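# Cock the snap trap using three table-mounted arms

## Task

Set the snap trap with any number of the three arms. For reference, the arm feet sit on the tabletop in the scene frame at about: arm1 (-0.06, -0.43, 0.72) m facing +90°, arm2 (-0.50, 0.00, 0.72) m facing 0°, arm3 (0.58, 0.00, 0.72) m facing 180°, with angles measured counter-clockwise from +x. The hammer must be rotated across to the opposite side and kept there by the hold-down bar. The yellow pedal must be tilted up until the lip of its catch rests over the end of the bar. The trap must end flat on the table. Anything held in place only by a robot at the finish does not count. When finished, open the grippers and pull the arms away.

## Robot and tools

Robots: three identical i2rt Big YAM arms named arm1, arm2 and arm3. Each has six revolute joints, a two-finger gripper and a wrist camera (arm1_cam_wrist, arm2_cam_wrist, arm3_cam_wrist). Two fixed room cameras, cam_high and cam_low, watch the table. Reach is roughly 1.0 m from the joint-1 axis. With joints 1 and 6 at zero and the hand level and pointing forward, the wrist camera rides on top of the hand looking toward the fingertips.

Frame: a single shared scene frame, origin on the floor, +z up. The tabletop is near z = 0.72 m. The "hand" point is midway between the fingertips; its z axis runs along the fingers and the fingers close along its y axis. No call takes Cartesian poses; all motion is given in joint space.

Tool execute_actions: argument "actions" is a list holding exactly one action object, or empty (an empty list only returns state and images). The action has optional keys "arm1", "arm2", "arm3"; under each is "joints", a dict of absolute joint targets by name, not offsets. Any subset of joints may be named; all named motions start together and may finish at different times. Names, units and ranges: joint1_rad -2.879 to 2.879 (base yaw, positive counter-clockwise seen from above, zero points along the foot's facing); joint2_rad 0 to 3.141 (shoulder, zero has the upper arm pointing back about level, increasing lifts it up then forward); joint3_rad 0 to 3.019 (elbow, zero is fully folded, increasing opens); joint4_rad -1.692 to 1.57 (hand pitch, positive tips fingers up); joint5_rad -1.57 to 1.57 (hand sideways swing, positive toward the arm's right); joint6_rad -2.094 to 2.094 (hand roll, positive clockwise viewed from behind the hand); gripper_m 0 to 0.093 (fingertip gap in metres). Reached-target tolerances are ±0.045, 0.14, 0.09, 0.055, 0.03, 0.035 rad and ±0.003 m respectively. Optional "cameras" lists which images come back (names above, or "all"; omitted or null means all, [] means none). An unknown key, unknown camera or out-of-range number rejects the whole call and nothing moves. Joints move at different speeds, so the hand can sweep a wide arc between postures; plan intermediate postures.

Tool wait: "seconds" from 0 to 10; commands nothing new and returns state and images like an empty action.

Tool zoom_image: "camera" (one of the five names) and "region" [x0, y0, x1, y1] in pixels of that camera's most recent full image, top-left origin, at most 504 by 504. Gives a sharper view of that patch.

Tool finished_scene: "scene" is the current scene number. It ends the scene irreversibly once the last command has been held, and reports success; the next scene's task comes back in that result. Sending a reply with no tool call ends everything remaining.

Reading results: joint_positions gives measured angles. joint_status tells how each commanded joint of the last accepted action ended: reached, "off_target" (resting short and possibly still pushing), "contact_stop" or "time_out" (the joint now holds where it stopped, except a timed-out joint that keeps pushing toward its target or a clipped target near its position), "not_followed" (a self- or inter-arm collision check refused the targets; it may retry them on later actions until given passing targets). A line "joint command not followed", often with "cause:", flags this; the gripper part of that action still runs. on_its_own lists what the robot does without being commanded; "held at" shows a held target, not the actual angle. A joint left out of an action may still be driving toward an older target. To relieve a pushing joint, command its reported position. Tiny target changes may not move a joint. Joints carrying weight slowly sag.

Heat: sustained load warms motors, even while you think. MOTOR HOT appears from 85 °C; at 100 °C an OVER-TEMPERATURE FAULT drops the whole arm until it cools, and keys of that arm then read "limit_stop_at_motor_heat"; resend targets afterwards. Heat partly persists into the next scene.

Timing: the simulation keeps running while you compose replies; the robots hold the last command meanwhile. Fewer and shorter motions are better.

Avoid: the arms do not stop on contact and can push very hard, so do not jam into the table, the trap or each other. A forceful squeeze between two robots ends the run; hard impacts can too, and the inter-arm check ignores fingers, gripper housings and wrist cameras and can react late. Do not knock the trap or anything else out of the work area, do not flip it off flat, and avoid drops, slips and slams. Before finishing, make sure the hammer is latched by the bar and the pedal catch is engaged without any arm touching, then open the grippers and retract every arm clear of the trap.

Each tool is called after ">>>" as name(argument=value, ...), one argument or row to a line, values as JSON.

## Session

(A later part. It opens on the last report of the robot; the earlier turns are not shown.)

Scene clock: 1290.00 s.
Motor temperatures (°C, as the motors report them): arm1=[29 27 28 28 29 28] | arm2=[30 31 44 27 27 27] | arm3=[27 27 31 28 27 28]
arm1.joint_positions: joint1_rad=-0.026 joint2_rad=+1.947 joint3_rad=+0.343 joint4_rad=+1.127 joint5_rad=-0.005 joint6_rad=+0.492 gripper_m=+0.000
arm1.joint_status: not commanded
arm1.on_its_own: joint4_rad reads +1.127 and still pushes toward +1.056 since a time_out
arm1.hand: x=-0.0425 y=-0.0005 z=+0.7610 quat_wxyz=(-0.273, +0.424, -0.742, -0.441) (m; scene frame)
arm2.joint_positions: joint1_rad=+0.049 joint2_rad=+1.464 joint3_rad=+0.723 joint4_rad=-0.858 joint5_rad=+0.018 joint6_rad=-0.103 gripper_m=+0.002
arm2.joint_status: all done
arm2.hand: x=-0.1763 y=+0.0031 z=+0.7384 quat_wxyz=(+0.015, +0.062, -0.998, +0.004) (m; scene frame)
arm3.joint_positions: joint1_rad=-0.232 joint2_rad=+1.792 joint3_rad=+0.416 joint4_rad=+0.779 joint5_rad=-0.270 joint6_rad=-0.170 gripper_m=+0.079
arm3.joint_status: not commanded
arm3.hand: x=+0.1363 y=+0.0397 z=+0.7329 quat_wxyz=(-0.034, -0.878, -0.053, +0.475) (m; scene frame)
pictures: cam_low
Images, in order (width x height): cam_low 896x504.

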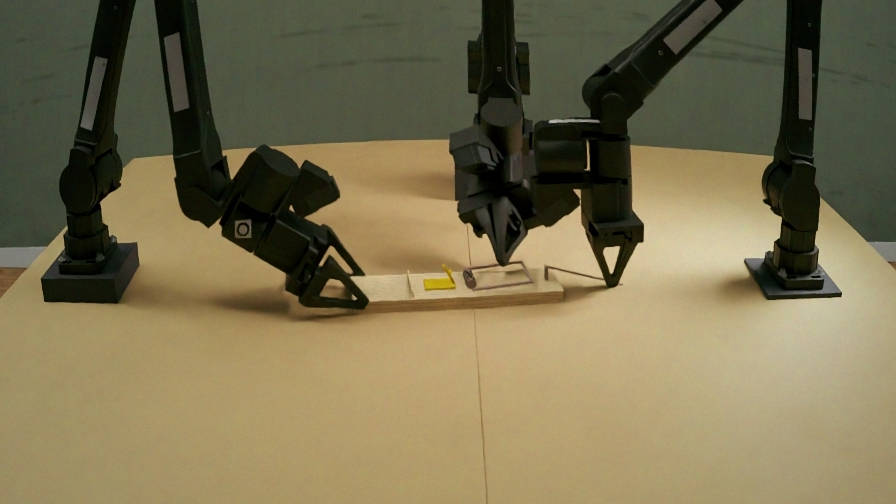

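>>> execute_actions(
  actions=[
    {"arm2": {"joints": {"joint2_rad": 1.24, "joint4_rad": -0.925}}},
  ],
  cameras=["cam_low"],
)

>>> zoom_image(
  camera="cam_low",
  region=[520, 170, 680, 300],
)

Scene clock: 1298.50 s.
Motor temperatures (°C, as the motors report them): arm1=[29 27 28 28 29 28] | arm2=[30 31 42 27 27 27] | arm3=[27 27 31 28 27 28]
arm1.joint_positions: joint1_rad=-0.026 joint2_rad=+1.947 joint3_rad=+0.343 joint4_rad=+1.127 joint5_rad=-0.005 joint6_rad=+0.492 gripper_m=+0.000
arm1.joint_status: not commanded
arm1.on_its_own: joint4_rad reads +1.127 and still pushes toward +1.056 since a time_out
arm1.hand: x=-0.0425 y=-0.0005 z=+0.7610 quat_wxyz=(-0.273, +0.424, -0.742, -0.441) (m; scene frame)
arm2.joint_positions: joint1_rad=+0.048 joint2_rad=+1.241 joint3_rad=+0.716 joint4_rad=-0.921 joint5_rad=+0.015 joint6_rad=-0.103 gripper_m=+0.002
arm2.joint_status: all done
arm2.hand: x=-0.1754 y=+0.0031 z=+0.8033 quat_wxyz=(-0.062, +0.061, -0.996, +0.006) (m; scene frame)
arm3.joint_positions: joint1_rad=-0.232 joint2_rad=+1.792 joint3_rad=+0.416 joint4_rad=+0.779 joint5_rad=-0.270 joint6_rad=-0.170 gripper_m=+0.079
arm3.joint_status: not commanded
arm3.hand: x=+0.1363 y=+0.0397 z=+0.7329 quat_wxyz=(-0.034, -0.878, -0.053, +0.475) (m; scene frame)
pictures: cam_low
Images, in order (width x height): cam_low 896x504.

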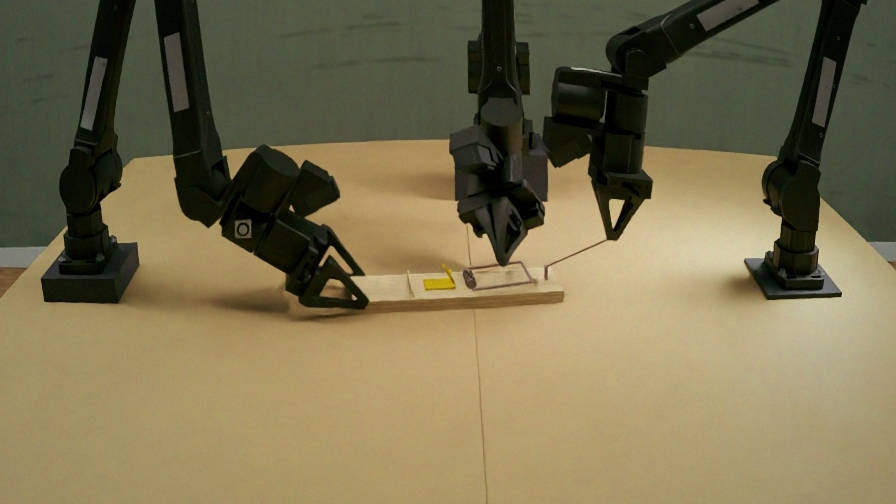

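Region (520, 170, 680, 300) of cam_low's 896x504 image, scaled by 3.150, with more detail than that image has; it fills the top 410 rows of this view, and the rest is white.

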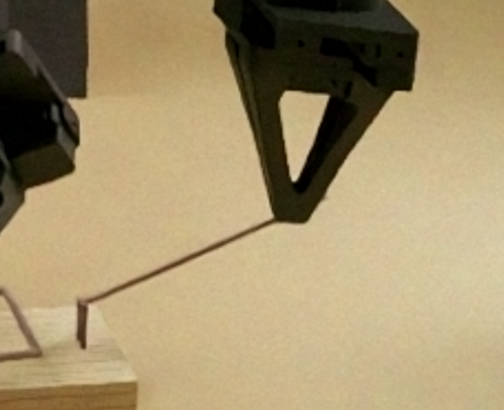

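>>> execute_actions(
  actions=[
    {"arm2": {"joints": {"joint1_rad": 0.067, "joint2_rad": 1.195, "joint3_rad": 0.834}}},
  ],
  cameras=["cam_low"],
)

>>> zoom_image(
  camera="cam_low",
  region=[500, 150, 660, 290],
)

Scene clock: 1313.43 s.
Motor temperatures (°C, as the motors report them): arm1=[29 27 28 28 29 28] | arm2=[30 31 42 27 27 27] | arm3=[27 27 31 28 27 28]
arm1.joint_positions: joint1_rad=-0.026 joint2_rad=+1.947 joint3_rad=+0.343 joint4_rad=+1.127 joint5_rad=-0.005 joint6_rad=+0.492 gripper_m=+0.000
arm1.joint_status: not commanded
arm1.on_its_own: joint4_rad reads +1.127 and still pushes toward +1.056 since a time_out
arm1.hand: x=-0.0425 y=-0.0005 z=+0.7610 quat_wxyz=(-0.273, +0.424, -0.742, -0.441) (m; scene frame)
arm2.joint_positions: joint1_rad=+0.057 joint2_rad=+1.203 joint3_rad=+0.794 joint4_rad=-0.935 joint5_rad=+0.015 joint6_rad=-0.103 gripper_m=+0.001
arm2.joint_status: all done
arm2.hand: x=-0.1455 y=+0.0063 z=+0.8446 quat_wxyz=(-0.113, +0.065, -0.992, +0.008) (m; scene frame)
arm3.joint_positions: joint1_rad=-0.232 joint2_rad=+1.792 joint3_rad=+0.416 joint4_rad=+0.779 joint5_rad=-0.270 joint6_rad=-0.170 gripper_m=+0.079
arm3.joint_status: not commanded
arm3.hand: x=+0.1363 y=+0.0397 z=+0.7329 quat_wxyz=(-0.034, -0.878, -0.053, +0.475) (m; scene frame)
pictures: cam_low
Images, in order (width x height): cam_low 896x504.

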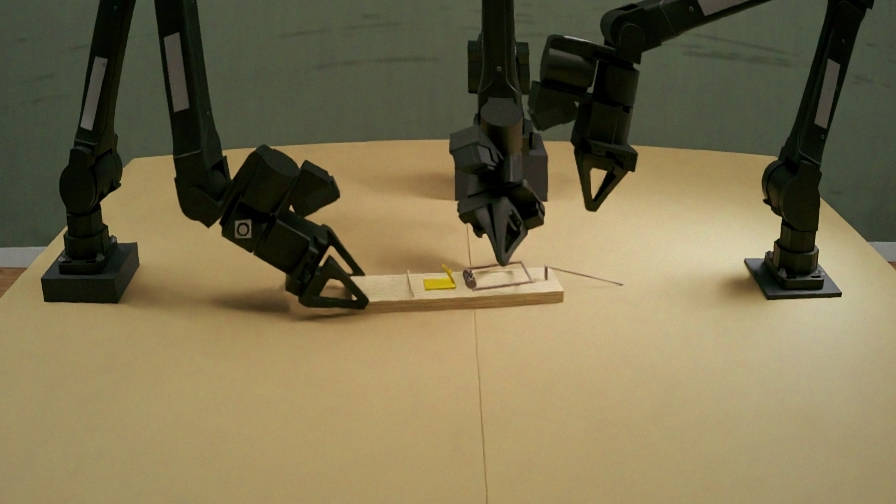

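Region (500, 150, 660, 290) of cam_low's 896x504 image, scaled by 3.150, with more detail than that image has; it fills the top 441 rows of this view, and the rest is white.

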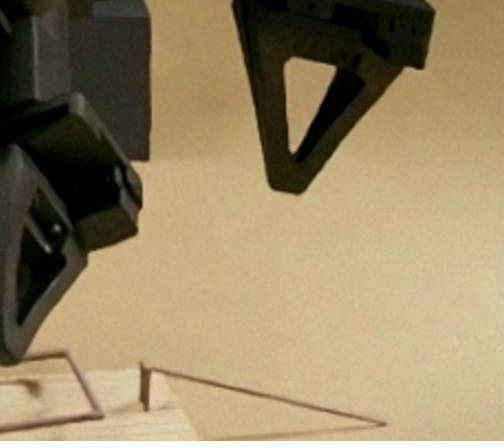

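>>> execute_actions(
  actions=[
    {"arm2": {"joints": {"joint1_rad": 0.385, "joint2_rad": 1.42, "joint3_rad": 0.758, "joint4_rad": -0.765, "joint5_rad": 0.4, "joint6_rad": 0.36, "gripper_m": 0.03}}},
  ],
  cameras=[],
)

>>> execute_actions(
  actions=[
    {"arm2": {"joints": {"joint2_rad": 1.51, "joint5_rad": 0.757}}},
  ],
  cameras=["cam_low", "arm2_cam_wrist", "cam_high"],
)

Scene clock: 1434.90 s.
Motor temperatures (°C, as the motors report them): arm1=[29 27 28 28 29 28] | arm2=[30 30 46 27 27 27] | arm3=[27 27 30 28 27 28]
arm1.joint_positions: joint1_rad=-0.026 joint2_rad=+1.947 joint3_rad=+0.343 joint4_rad=+1.127 joint5_rad=-0.005 joint6_rad=+0.492 gripper_m=+0.000
arm1.joint_status: not commanded
arm1.on_its_own: joint4_rad reads +1.127 and still pushes toward +1.056 since a time_out
arm1.hand: x=-0.0425 y=-0.0005 z=+0.7610 quat_wxyz=(-0.273, +0.424, -0.742, -0.441) (m; scene frame)
arm2.joint_positions: joint1_rad=+0.385 joint2_rad=+1.418 joint3_rad=+0.755 joint4_rad=-0.775 joint5_rad=+0.396 joint6_rad=+0.346 gripper_m=+0.030
arm2.joint_status: all done
arm2.hand: x=-0.1366 y=+0.0640 z=+0.7780 quat_wxyz=(-0.129, -0.008, -0.979, +0.158) (m; scene frame)
arm3.joint_positions: joint1_rad=-0.232 joint2_rad=+1.792 joint3_rad=+0.416 joint4_rad=+0.779 joint5_rad=-0.270 joint6_rad=-0.170 gripper_m=+0.079
arm3.joint_status: not commanded
arm3.hand: x=+0.1363 y=+0.0397 z=+0.7329 quat_wxyz=(-0.034, -0.878, -0.053, +0.475) (m; scene frame)
pictures: none
No camera images: the call's "cameras" was empty. Leave "cameras" out to get every camera's image.

Scene clock: 1435.90 s.
Motor temperatures (°C, as the motors report them): arm1=[29 27 28 28 29 28] | arm2=[30 30 45 27 27 27] | arm3=[27 27 30 28 27 28]
arm1.joint_positions: joint1_rad=-0.026 joint2_rad=+1.947 joint3_rad=+0.343 joint4_rad=+1.127 joint5_rad=-0.005 joint6_rad=+0.492 gripper_m=+0.000
arm1.joint_status: not commanded
arm1.on_its_own: joint4_rad reads +1.127 and still pushes toward +1.056 since a time_out
arm1.hand: x=-0.0425 y=-0.0005 z=+0.7610 quat_wxyz=(-0.273, +0.424, -0.742, -0.441) (m; scene frame)
arm2.joint_positions: joint1_rad=+0.385 joint2_rad=+1.493 joint3_rad=+0.755 joint4_rad=-0.774 joint5_rad=+0.754 joint6_rad=+0.347 gripper_m=+0.030
arm2.joint_status: all done
arm2.hand: x=-0.1269 y=+0.0128 z=+0.7851 quat_wxyz=(-0.152, -0.006, -0.931, +0.332) (m; scene frame)
arm3.joint_positions: joint1_rad=-0.232 joint2_rad=+1.792 joint3_rad=+0.416 joint4_rad=+0.779 joint5_rad=-0.270 joint6_rad=-0.170 gripper_m=+0.079
arm3.joint_status: not commanded
arm3.hand: x=+0.1363 y=+0.0397 z=+0.7329 quat_wxyz=(-0.034, -0.878, -0.053, +0.475) (m; scene frame)
pictures: arm2_cam_wrist, cam_high, cam_low
Images, in order (width x height): arm2_cam_wrist 616x616, cam_high 896x504, cam_low 896x504.

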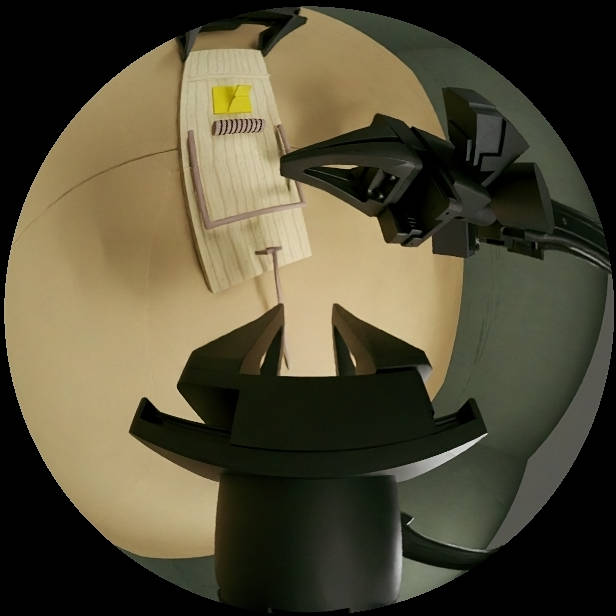

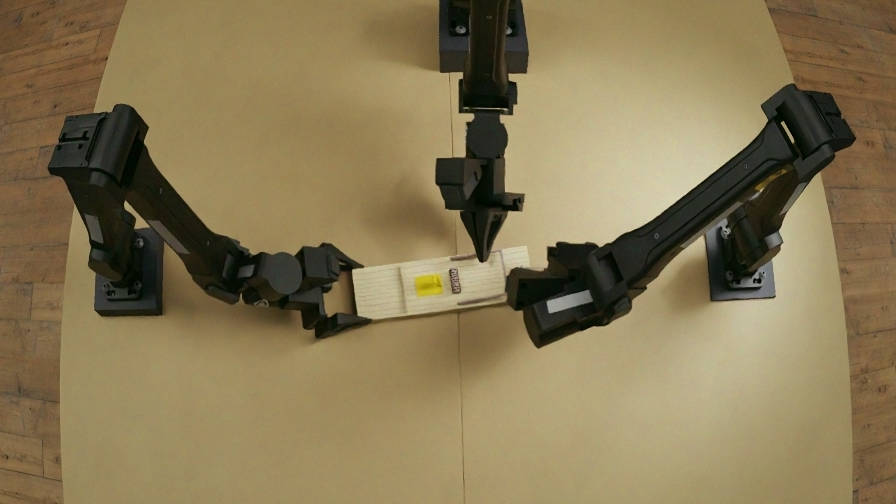

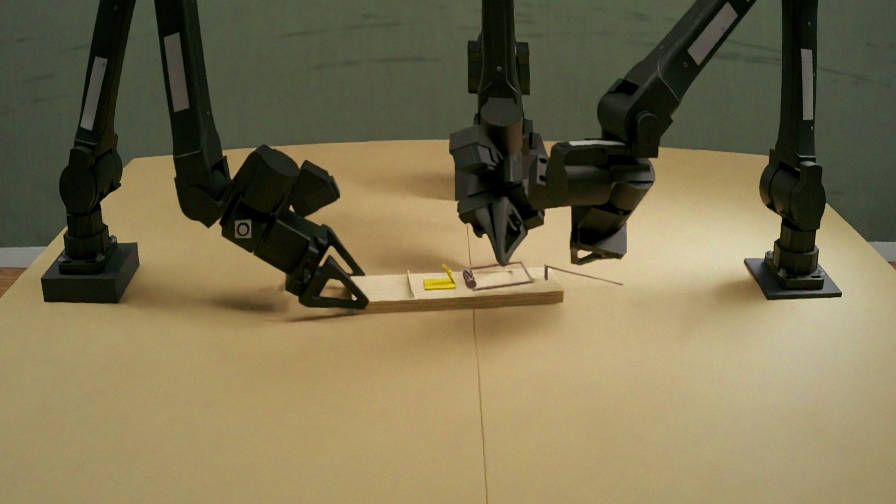

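>>> execute_actions(
  actions=[
    {"arm2": {"joints": {"joint2_rad": 1.592}}},
  ],
  cameras=["cam_low", "arm2_cam_wrist", "arm1_cam_wrist"],
)

>>> zoom_image(
  camera="arm2_cam_wrist",
  region=[220, 220, 400, 400],
)

>>> zoom_image(
  camera="arm1_cam_wrist",
  region=[120, 250, 300, 430],
)

Scene clock: 1445.00 s.
Motor temperatures (°C, as the motors report them): arm1=[29 27 28 28 29 28] | arm2=[30 30 44 27 28 27] | arm3=[27 27 30 28 27 28]
arm1.joint_positions: joint1_rad=-0.026 joint2_rad=+1.947 joint3_rad=+0.343 joint4_rad=+1.127 joint5_rad=-0.005 joint6_rad=+0.492 gripper_m=+0.000
arm1.joint_status: not commanded
arm1.on_its_own: joint4_rad reads +1.127 and still pushes toward +1.056 since a time_out
arm1.hand: x=-0.0425 y=-0.0005 z=+0.7610 quat_wxyz=(-0.273, +0.424, -0.742, -0.441) (m; scene frame)
arm2.joint_positions: joint1_rad=+0.385 joint2_rad=+1.576 joint3_rad=+0.755 joint4_rad=-0.774 joint5_rad=+0.755 joint6_rad=+0.347 gripper_m=+0.030
arm2.joint_status: all done
arm2.hand: x=-0.1334 y=+0.0105 z=+0.7582 quat_wxyz=(-0.117, +0.009, -0.931, +0.346) (m; scene frame)
arm3.joint_positions: joint1_rad=-0.232 joint2_rad=+1.792 joint3_rad=+0.416 joint4_rad=+0.779 joint5_rad=-0.270 joint6_rad=-0.170 gripper_m=+0.079
arm3.joint_status: not commanded
arm3.hand: x=+0.1363 y=+0.0397 z=+0.7329 quat_wxyz=(-0.034, -0.878, -0.053, +0.475) (m; scene frame)
pictures: arm1_cam_wrist, arm2_cam_wrist, cam_low
Images, in order (width x height): arm1_cam_wrist 616x616, arm2_cam_wrist 616x616, cam_low 896x504.

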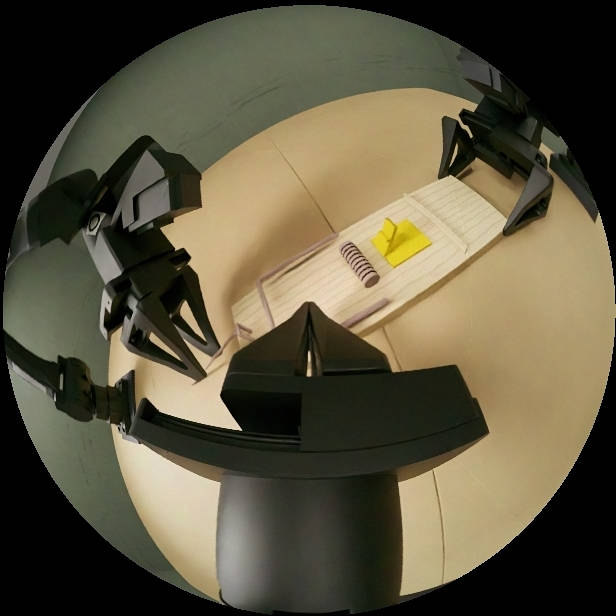

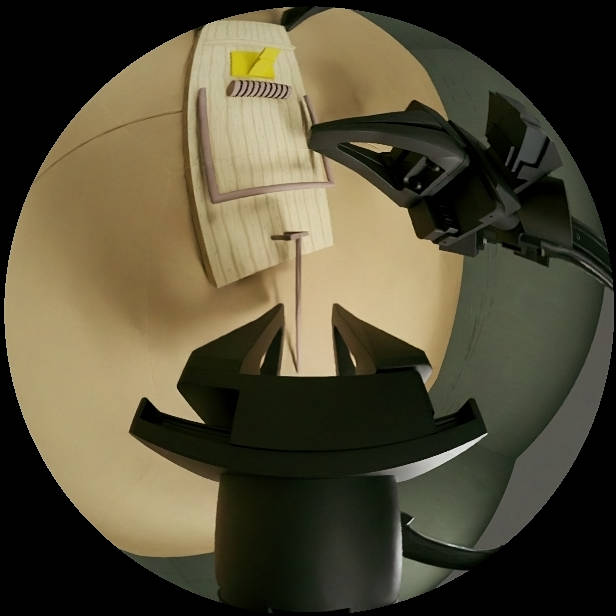

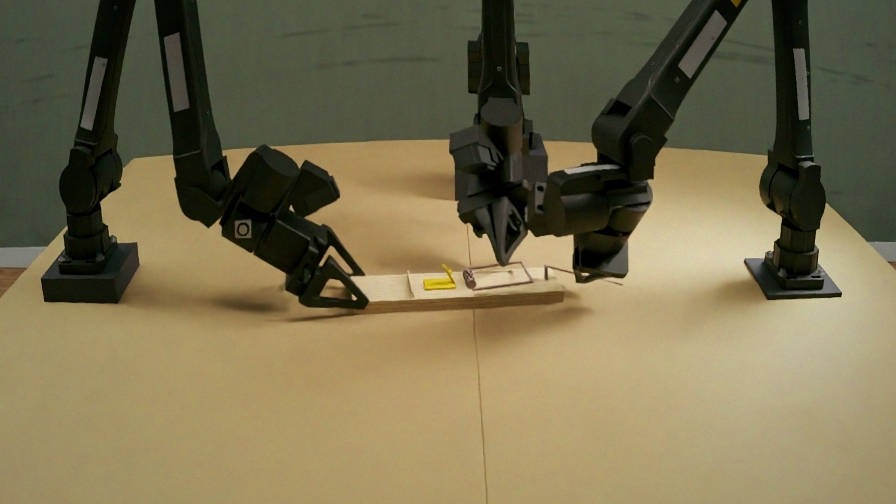

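Region (220, 220, 400, 400) of arm2_cam_wrist's 616x616 image, scaled by 2.800, with more detail than that image has.

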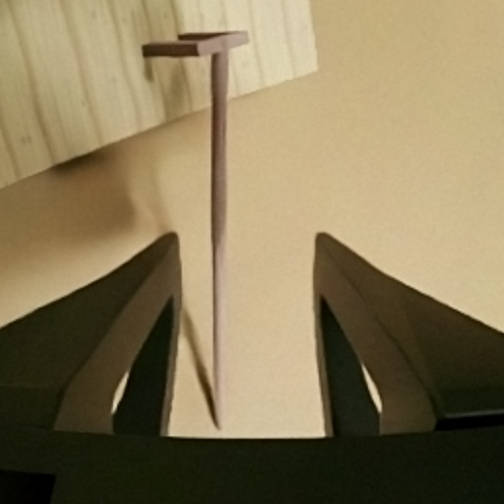

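Region (120, 250, 300, 430) of arm1_cam_wrist's 616x616 image, scaled by 2.800, with more detail than that image has.

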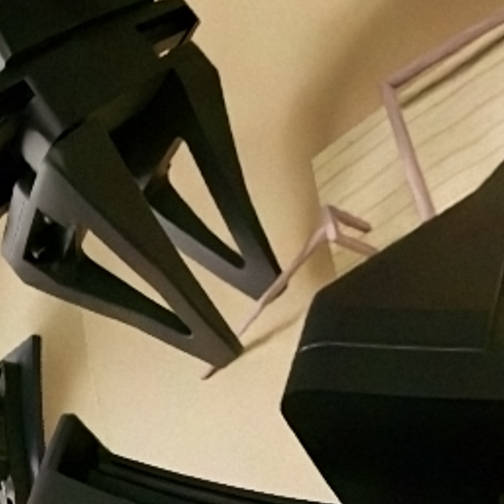

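>>> zoom_image(
  camera="cam_low",
  region=[530, 230, 650, 310],
)

Region (530, 230, 650, 310) of cam_low's 896x504 image, scaled by 4.200, with more detail than that image has.

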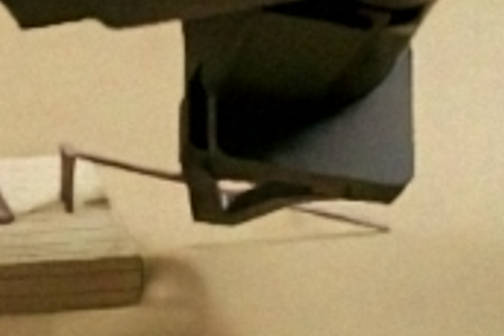

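>>> execute_actions(
  actions=[
    {"arm2": {"joints": {"joint1_rad": 0.36, "joint2_rad": 1.622, "gripper_m": 0.018}}},
  ],
  cameras=["cam_low", "arm2_cam_wrist", "arm1_cam_wrist"],
)

>>> zoom_image(
  camera="arm2_cam_wrist",
  region=[220, 220, 400, 400],
)

>>> zoom_image(
  camera="arm1_cam_wrist",
  region=[120, 250, 300, 430],
)

>>> zoom_image(
  camera="cam_low",
  region=[530, 230, 650, 310],
)

Scene clock: 1469.93 s.
Motor temperatures (°C, as the motors report them): arm1=[29 27 28 28 29 28] | arm2=[30 30 41 27 28 27] | arm3=[27 27 30 28 27 28]
arm1.joint_positions: joint1_rad=-0.026 joint2_rad=+1.947 joint3_rad=+0.343 joint4_rad=+1.127 joint5_rad=-0.005 joint6_rad=+0.492 gripper_m=+0.000
arm1.joint_status: not commanded
arm1.on_its_own: joint4_rad reads +1.127 and still pushes toward +1.056 since a time_out
arm1.hand: x=-0.0425 y=-0.0005 z=+0.7610 quat_wxyz=(-0.273, +0.424, -0.742, -0.441) (m; scene frame)
arm2.joint_positions: joint1_rad=+0.369 joint2_rad=+1.594 joint3_rad=+0.755 joint4_rad=-0.774 joint5_rad=+0.755 joint6_rad=+0.347 gripper_m=+0.018
arm2.joint_status: all done
arm2.hand: x=-0.1351 y=+0.0040 z=+0.7522 quat_wxyz=(-0.106, +0.005, -0.931, +0.349) (m; scene frame)
arm3.joint_positions: joint1_rad=-0.232 joint2_rad=+1.792 joint3_rad=+0.416 joint4_rad=+0.779 joint5_rad=-0.270 joint6_rad=-0.170 gripper_m=+0.079
arm3.joint_status: not commanded
arm3.hand: x=+0.1363 y=+0.0397 z=+0.7329 quat_wxyz=(-0.034, -0.878, -0.053, +0.475) (m; scene frame)
pictures: arm1_cam_wrist, arm2_cam_wrist, cam_low
Images, in order (width x height): arm1_cam_wrist 616x616, arm2_cam_wrist 616x616, cam_low 896x504.

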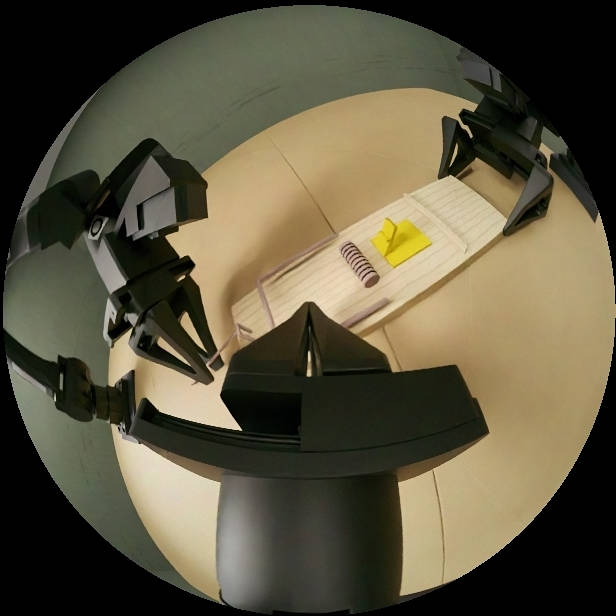

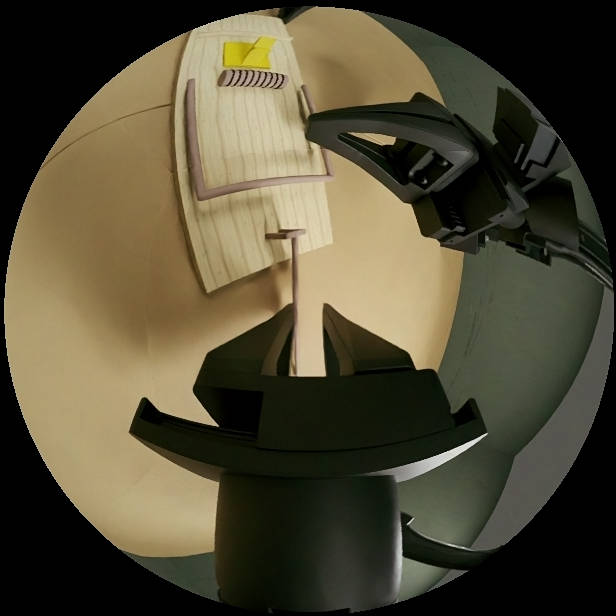

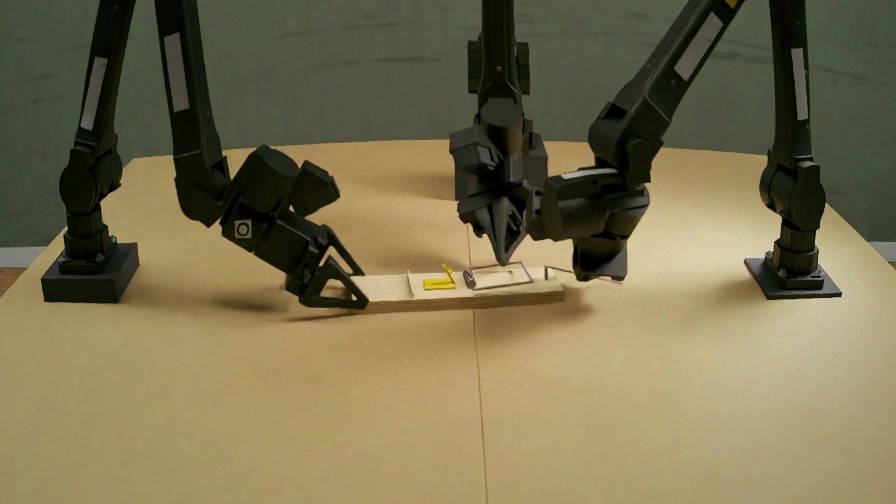

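Region (220, 220, 400, 400) of arm2_cam_wrist's 616x616 image, scaled by 2.800, with more detail than that image has.

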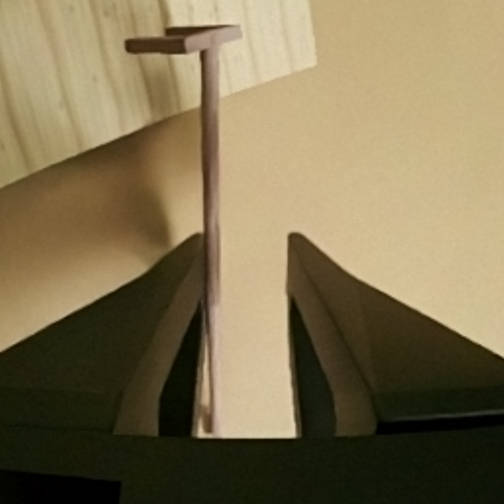

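Region (120, 250, 300, 430) of arm1_cam_wrist's 616x616 image, scaled by 2.800, with more detail than that image has.

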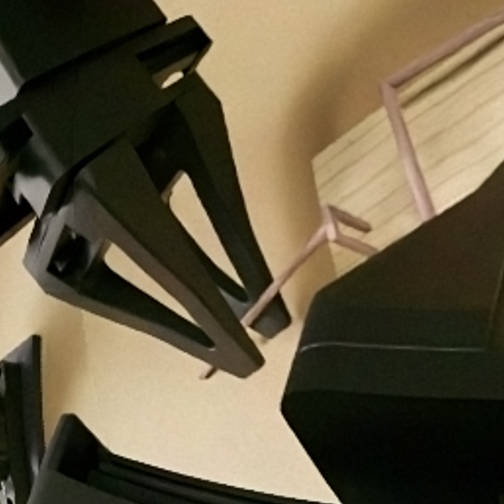

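Region (530, 230, 650, 310) of cam_low's 896x504 image, scaled by 4.200, with more detail than that image has.

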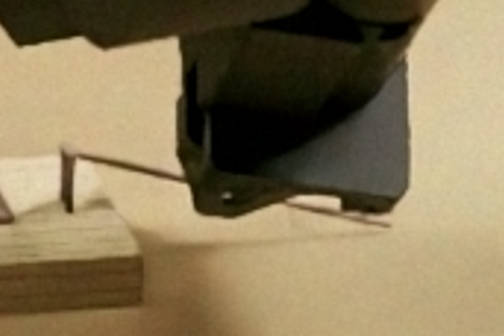

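>>> execute_actions(
  actions=[
    {"arm2": {"joints": {"joint1_rad": 0.354, "joint2_rad": 1.47, "joint4_rad": -0.85, "joint6_rad": -0.08, "gripper_m": 0.023}}},
  ],
  cameras=["cam_low", "arm2_cam_wrist", "arm1_cam_wrist"],
)

>>> zoom_image(
  camera="arm1_cam_wrist",
  region=[100, 220, 300, 420],
)

Scene clock: 1519.80 s.
Motor temperatures (°C, as the motors report them): arm1=[29 27 28 28 29 28] | arm2=[30 30 40 27 28 27] | arm3=[27 27 30 28 27 28]
arm1.joint_positions: joint1_rad=-0.026 joint2_rad=+1.947 joint3_rad=+0.343 joint4_rad=+1.127 joint5_rad=-0.005 joint6_rad=+0.492 gripper_m=+0.000
arm1.joint_status: not commanded
arm1.on_its_own: joint4_rad reads +1.127 and still pushes toward +1.056 since a time_out
arm1.hand: x=-0.0425 y=-0.0005 z=+0.7610 quat_wxyz=(-0.273, +0.424, -0.742, -0.441) (m; scene frame)
arm2.joint_positions: joint1_rad=+0.365 joint2_rad=+1.466 joint3_rad=+0.755 joint4_rad=-0.841 joint5_rad=+0.755 joint6_rad=-0.065 gripper_m=+0.023
arm2.joint_status: all done
arm2.hand: x=-0.1375 y=+0.0013 z=+0.7935 quat_wxyz=(-0.059, +0.182, -0.913, +0.360) (m; scene frame)
arm3.joint_positions: joint1_rad=-0.232 joint2_rad=+1.792 joint3_rad=+0.416 joint4_rad=+0.779 joint5_rad=-0.270 joint6_rad=-0.170 gripper_m=+0.079
arm3.joint_status: not commanded
arm3.hand: x=+0.1363 y=+0.0397 z=+0.7329 quat_wxyz=(-0.034, -0.878, -0.053, +0.475) (m; scene frame)
pictures: arm1_cam_wrist, arm2_cam_wrist, cam_low
Images, in order (width x height): arm1_cam_wrist 616x616, arm2_cam_wrist 616x616, cam_low 896x504.

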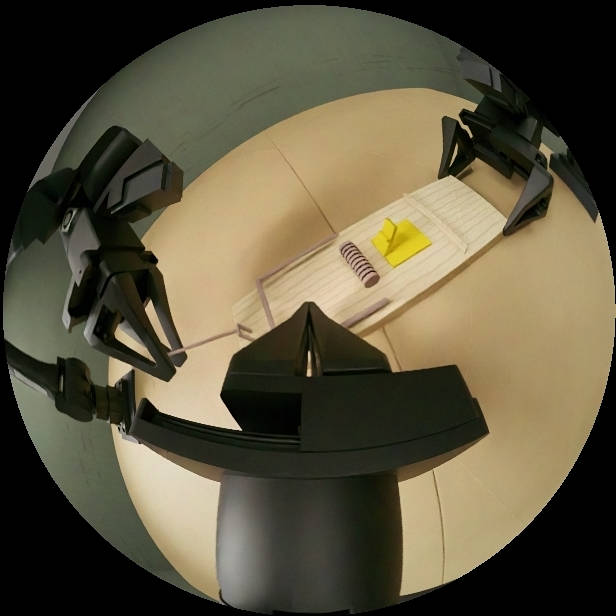

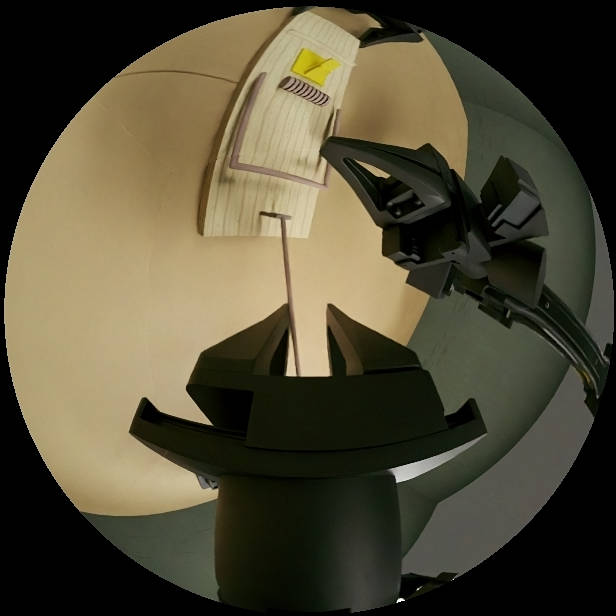

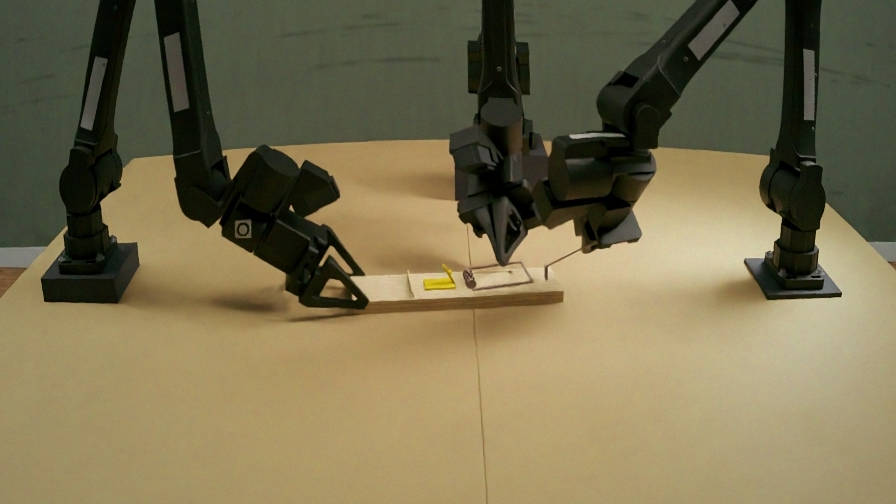

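Region (100, 220, 300, 420) of arm1_cam_wrist's 616x616 image, scaled by 2.520, with more detail than that image has.

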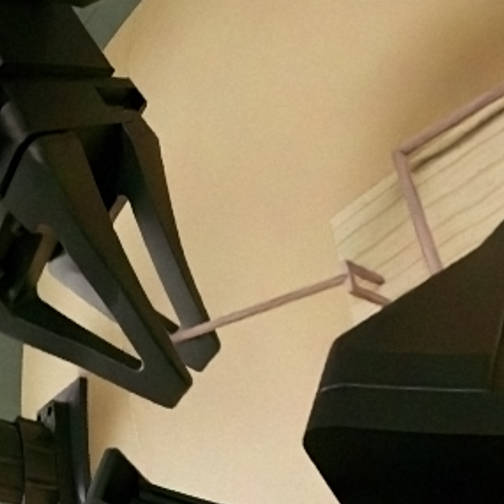

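>>> execute_actions(
  actions=[
    {"arm2": {"joints": {"joint1_rad": 0.342, "joint3_rad": 0.89, "joint4_rad": -0.96, "joint6_rad": -0.68}}},
  ],
  cameras=["cam_low", "arm2_cam_wrist", "arm1_cam_wrist"],
)

>>> zoom_image(
  camera="arm1_cam_wrist",
  region=[80, 180, 300, 400],
)

Scene clock: 1526.70 s.
Motor temperatures (°C, as the motors report them): arm1=[29 27 28 28 29 28] | arm2=[30 30 40 27 28 27] | arm3=[27 27 30 28 27 28]
arm1.joint_positions: joint1_rad=-0.026 joint2_rad=+1.947 joint3_rad=+0.343 joint4_rad=+1.127 joint5_rad=-0.005 joint6_rad=+0.492 gripper_m=+0.000
arm1.joint_status: not commanded
arm1.on_its_own: joint4_rad reads +1.127 and still pushes toward +1.056 since a time_out
arm1.hand: x=-0.0425 y=-0.0005 z=+0.7610 quat_wxyz=(-0.273, +0.424, -0.742, -0.441) (m; scene frame)
arm2.joint_positions: joint1_rad=+0.351 joint2_rad=+1.466 joint3_rad=+0.861 joint4_rad=-0.951 joint5_rad=+0.754 joint6_rad=-0.665 gripper_m=+0.023
arm2.joint_status: all done
arm2.hand: x=-0.1146 y=+0.0038 z=+0.8255 quat_wxyz=(+0.054, +0.439, -0.821, +0.360) (m; scene frame)
arm3.joint_positions: joint1_rad=-0.232 joint2_rad=+1.792 joint3_rad=+0.416 joint4_rad=+0.779 joint5_rad=-0.270 joint6_rad=-0.170 gripper_m=+0.079
arm3.joint_status: not commanded
arm3.hand: x=+0.1363 y=+0.0397 z=+0.7329 quat_wxyz=(-0.034, -0.878, -0.053, +0.475) (m; scene frame)
pictures: arm1_cam_wrist, arm2_cam_wrist, cam_low
Images, in order (width x height): arm1_cam_wrist 616x616, arm2_cam_wrist 616x616, cam_low 896x504.

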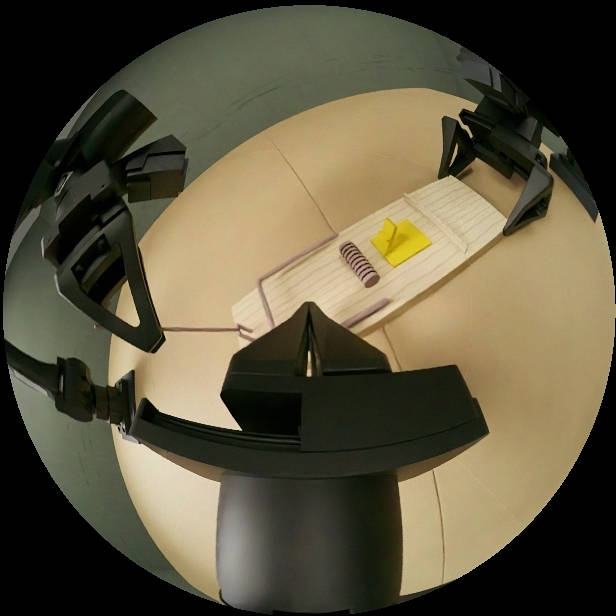

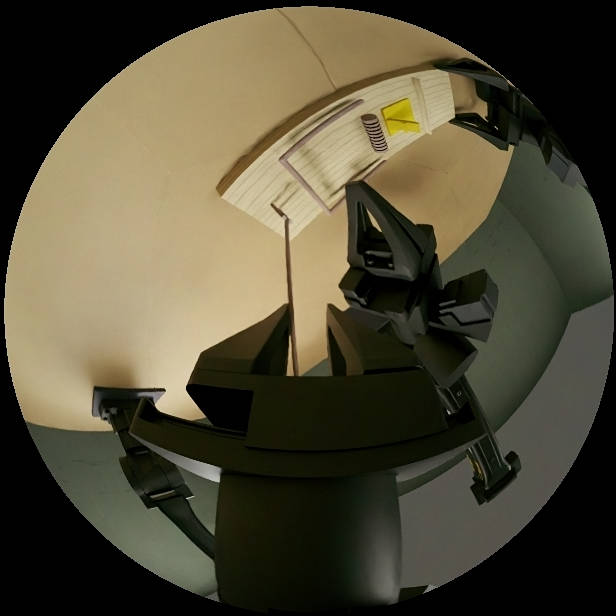

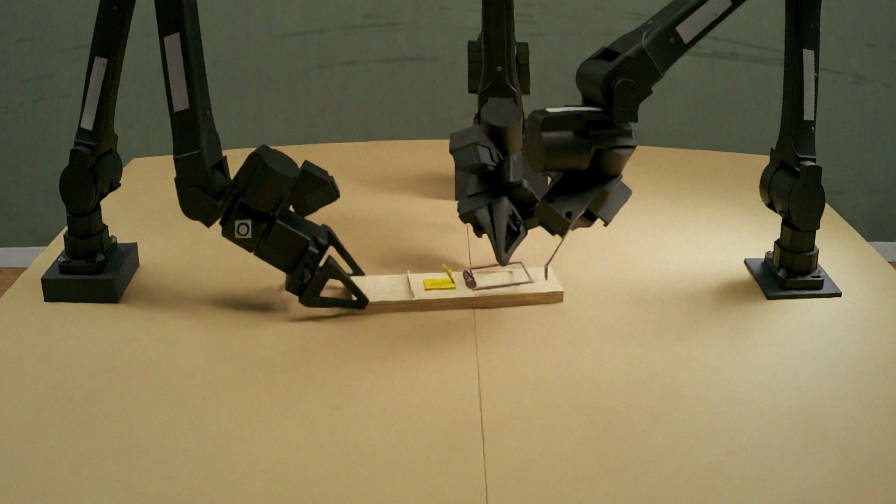

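Region (80, 180, 300, 400) of arm1_cam_wrist's 616x616 image, scaled by 2.291, with more detail than that image has.

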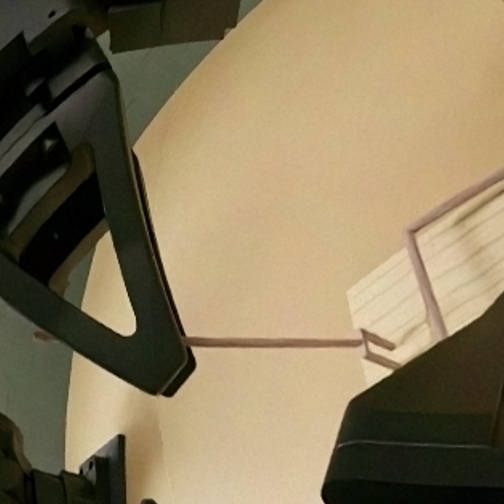

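>>> execute_actions(
  actions=[
    {"arm2": {"joints": {"joint1_rad": 0.319, "joint2_rad": 1.65, "joint3_rad": 1.098, "joint4_rad": -1.094, "joint6_rad": -1.6, "gripper_m": 0.018}}},
  ],
  cameras=["cam_low", "arm2_cam_wrist", "arm1_cam_wrist", "arm3_cam_wrist"],
)

Scene clock: 1540.27 s.
Motor temperatures (°C, as the motors report them): arm1=[29 27 28 28 29 28] | arm2=[30 30 42 27 28 27] | arm3=[27 27 30 28 27 28]
arm1.joint_positions: joint1_rad=-0.026 joint2_rad=+1.947 joint3_rad=+0.343 joint4_rad=+1.127 joint5_rad=-0.005 joint6_rad=+0.492 gripper_m=+0.000
arm1.joint_status: not commanded
arm1.on_its_own: joint4_rad reads +1.127 and still pushes toward +1.056 since a time_out
arm1.hand: x=-0.0425 y=-0.0005 z=+0.7610 quat_wxyz=(-0.273, +0.424, -0.742, -0.441) (m; scene frame)
arm2.joint_positions: joint1_rad=+0.318 joint2_rad=+1.616 joint3_rad=+1.059 joint4_rad=-1.103 joint5_rad=+0.760 joint6_rad=-1.586 gripper_m=+0.018
arm2.joint_status: all done
arm2.hand: x=-0.0699 y=+0.0036 z=+0.8338 quat_wxyz=(+0.253, +0.759, -0.537, +0.268) (m; scene frame)
arm3.joint_positions: joint1_rad=-0.232 joint2_rad=+1.792 joint3_rad=+0.416 joint4_rad=+0.779 joint5_rad=-0.270 joint6_rad=-0.170 gripper_m=+0.079
arm3.joint_status: not commanded
arm3.hand: x=+0.1363 y=+0.0397 z=+0.7329 quat_wxyz=(-0.034, -0.878, -0.053, +0.475) (m; scene frame)
pictures: arm1_cam_wrist, arm2_cam_wrist, arm3_cam_wrist, cam_low
Images, in order (width x height): arm1_cam_wrist 616x616, arm2_cam_wrist 616x616, arm3_cam_wrist 616x616, cam_low 896x504.

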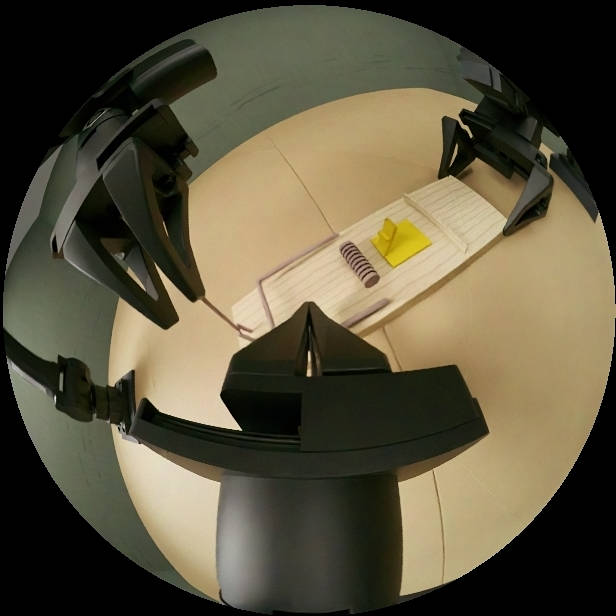

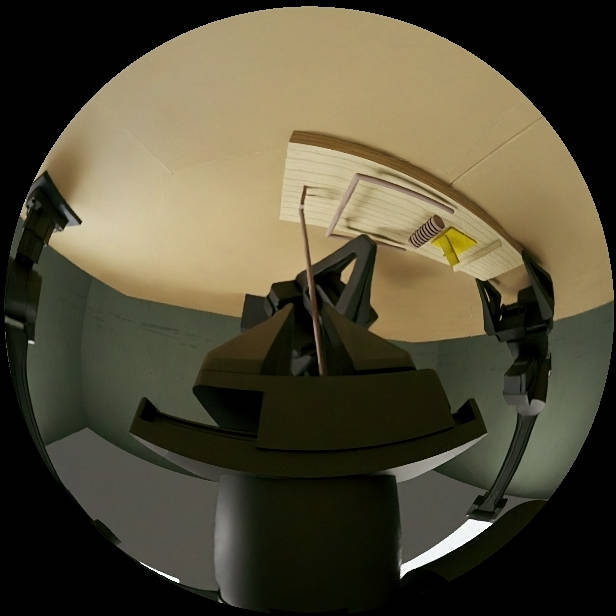

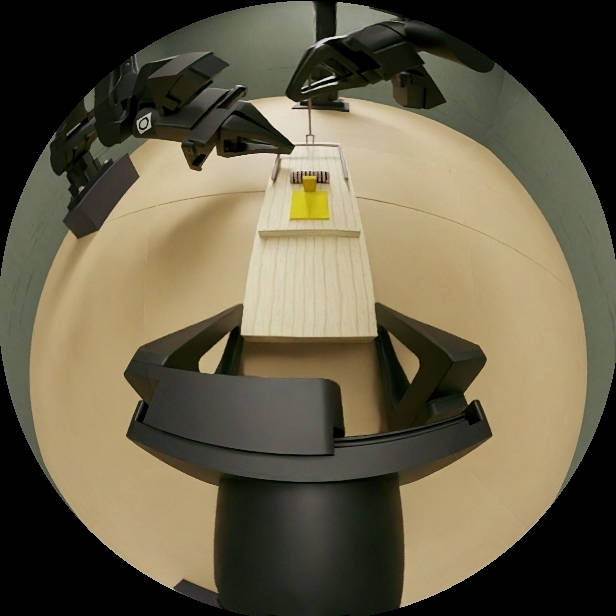

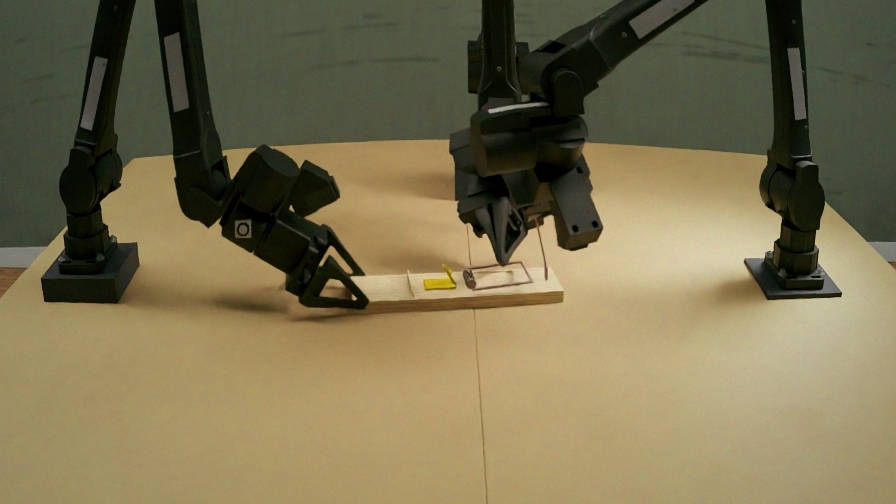

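>>> zoom_image(
  camera="arm3_cam_wrist",
  region=[240, 20, 400, 180],
)

>>> zoom_image(
  camera="arm1_cam_wrist",
  region=[60, 130, 280, 350],
)

Region (240, 20, 400, 180) of arm3_cam_wrist's 616x616 image, scaled by 3.150, with more detail than that image has.

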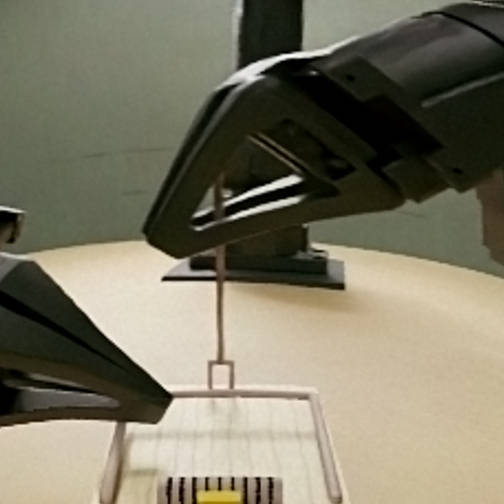

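Region (60, 130, 280, 350) of arm1_cam_wrist's 616x616 image, scaled by 2.291, with more detail than that image has.

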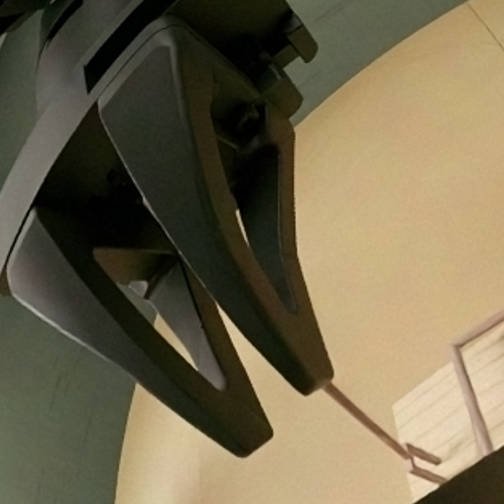

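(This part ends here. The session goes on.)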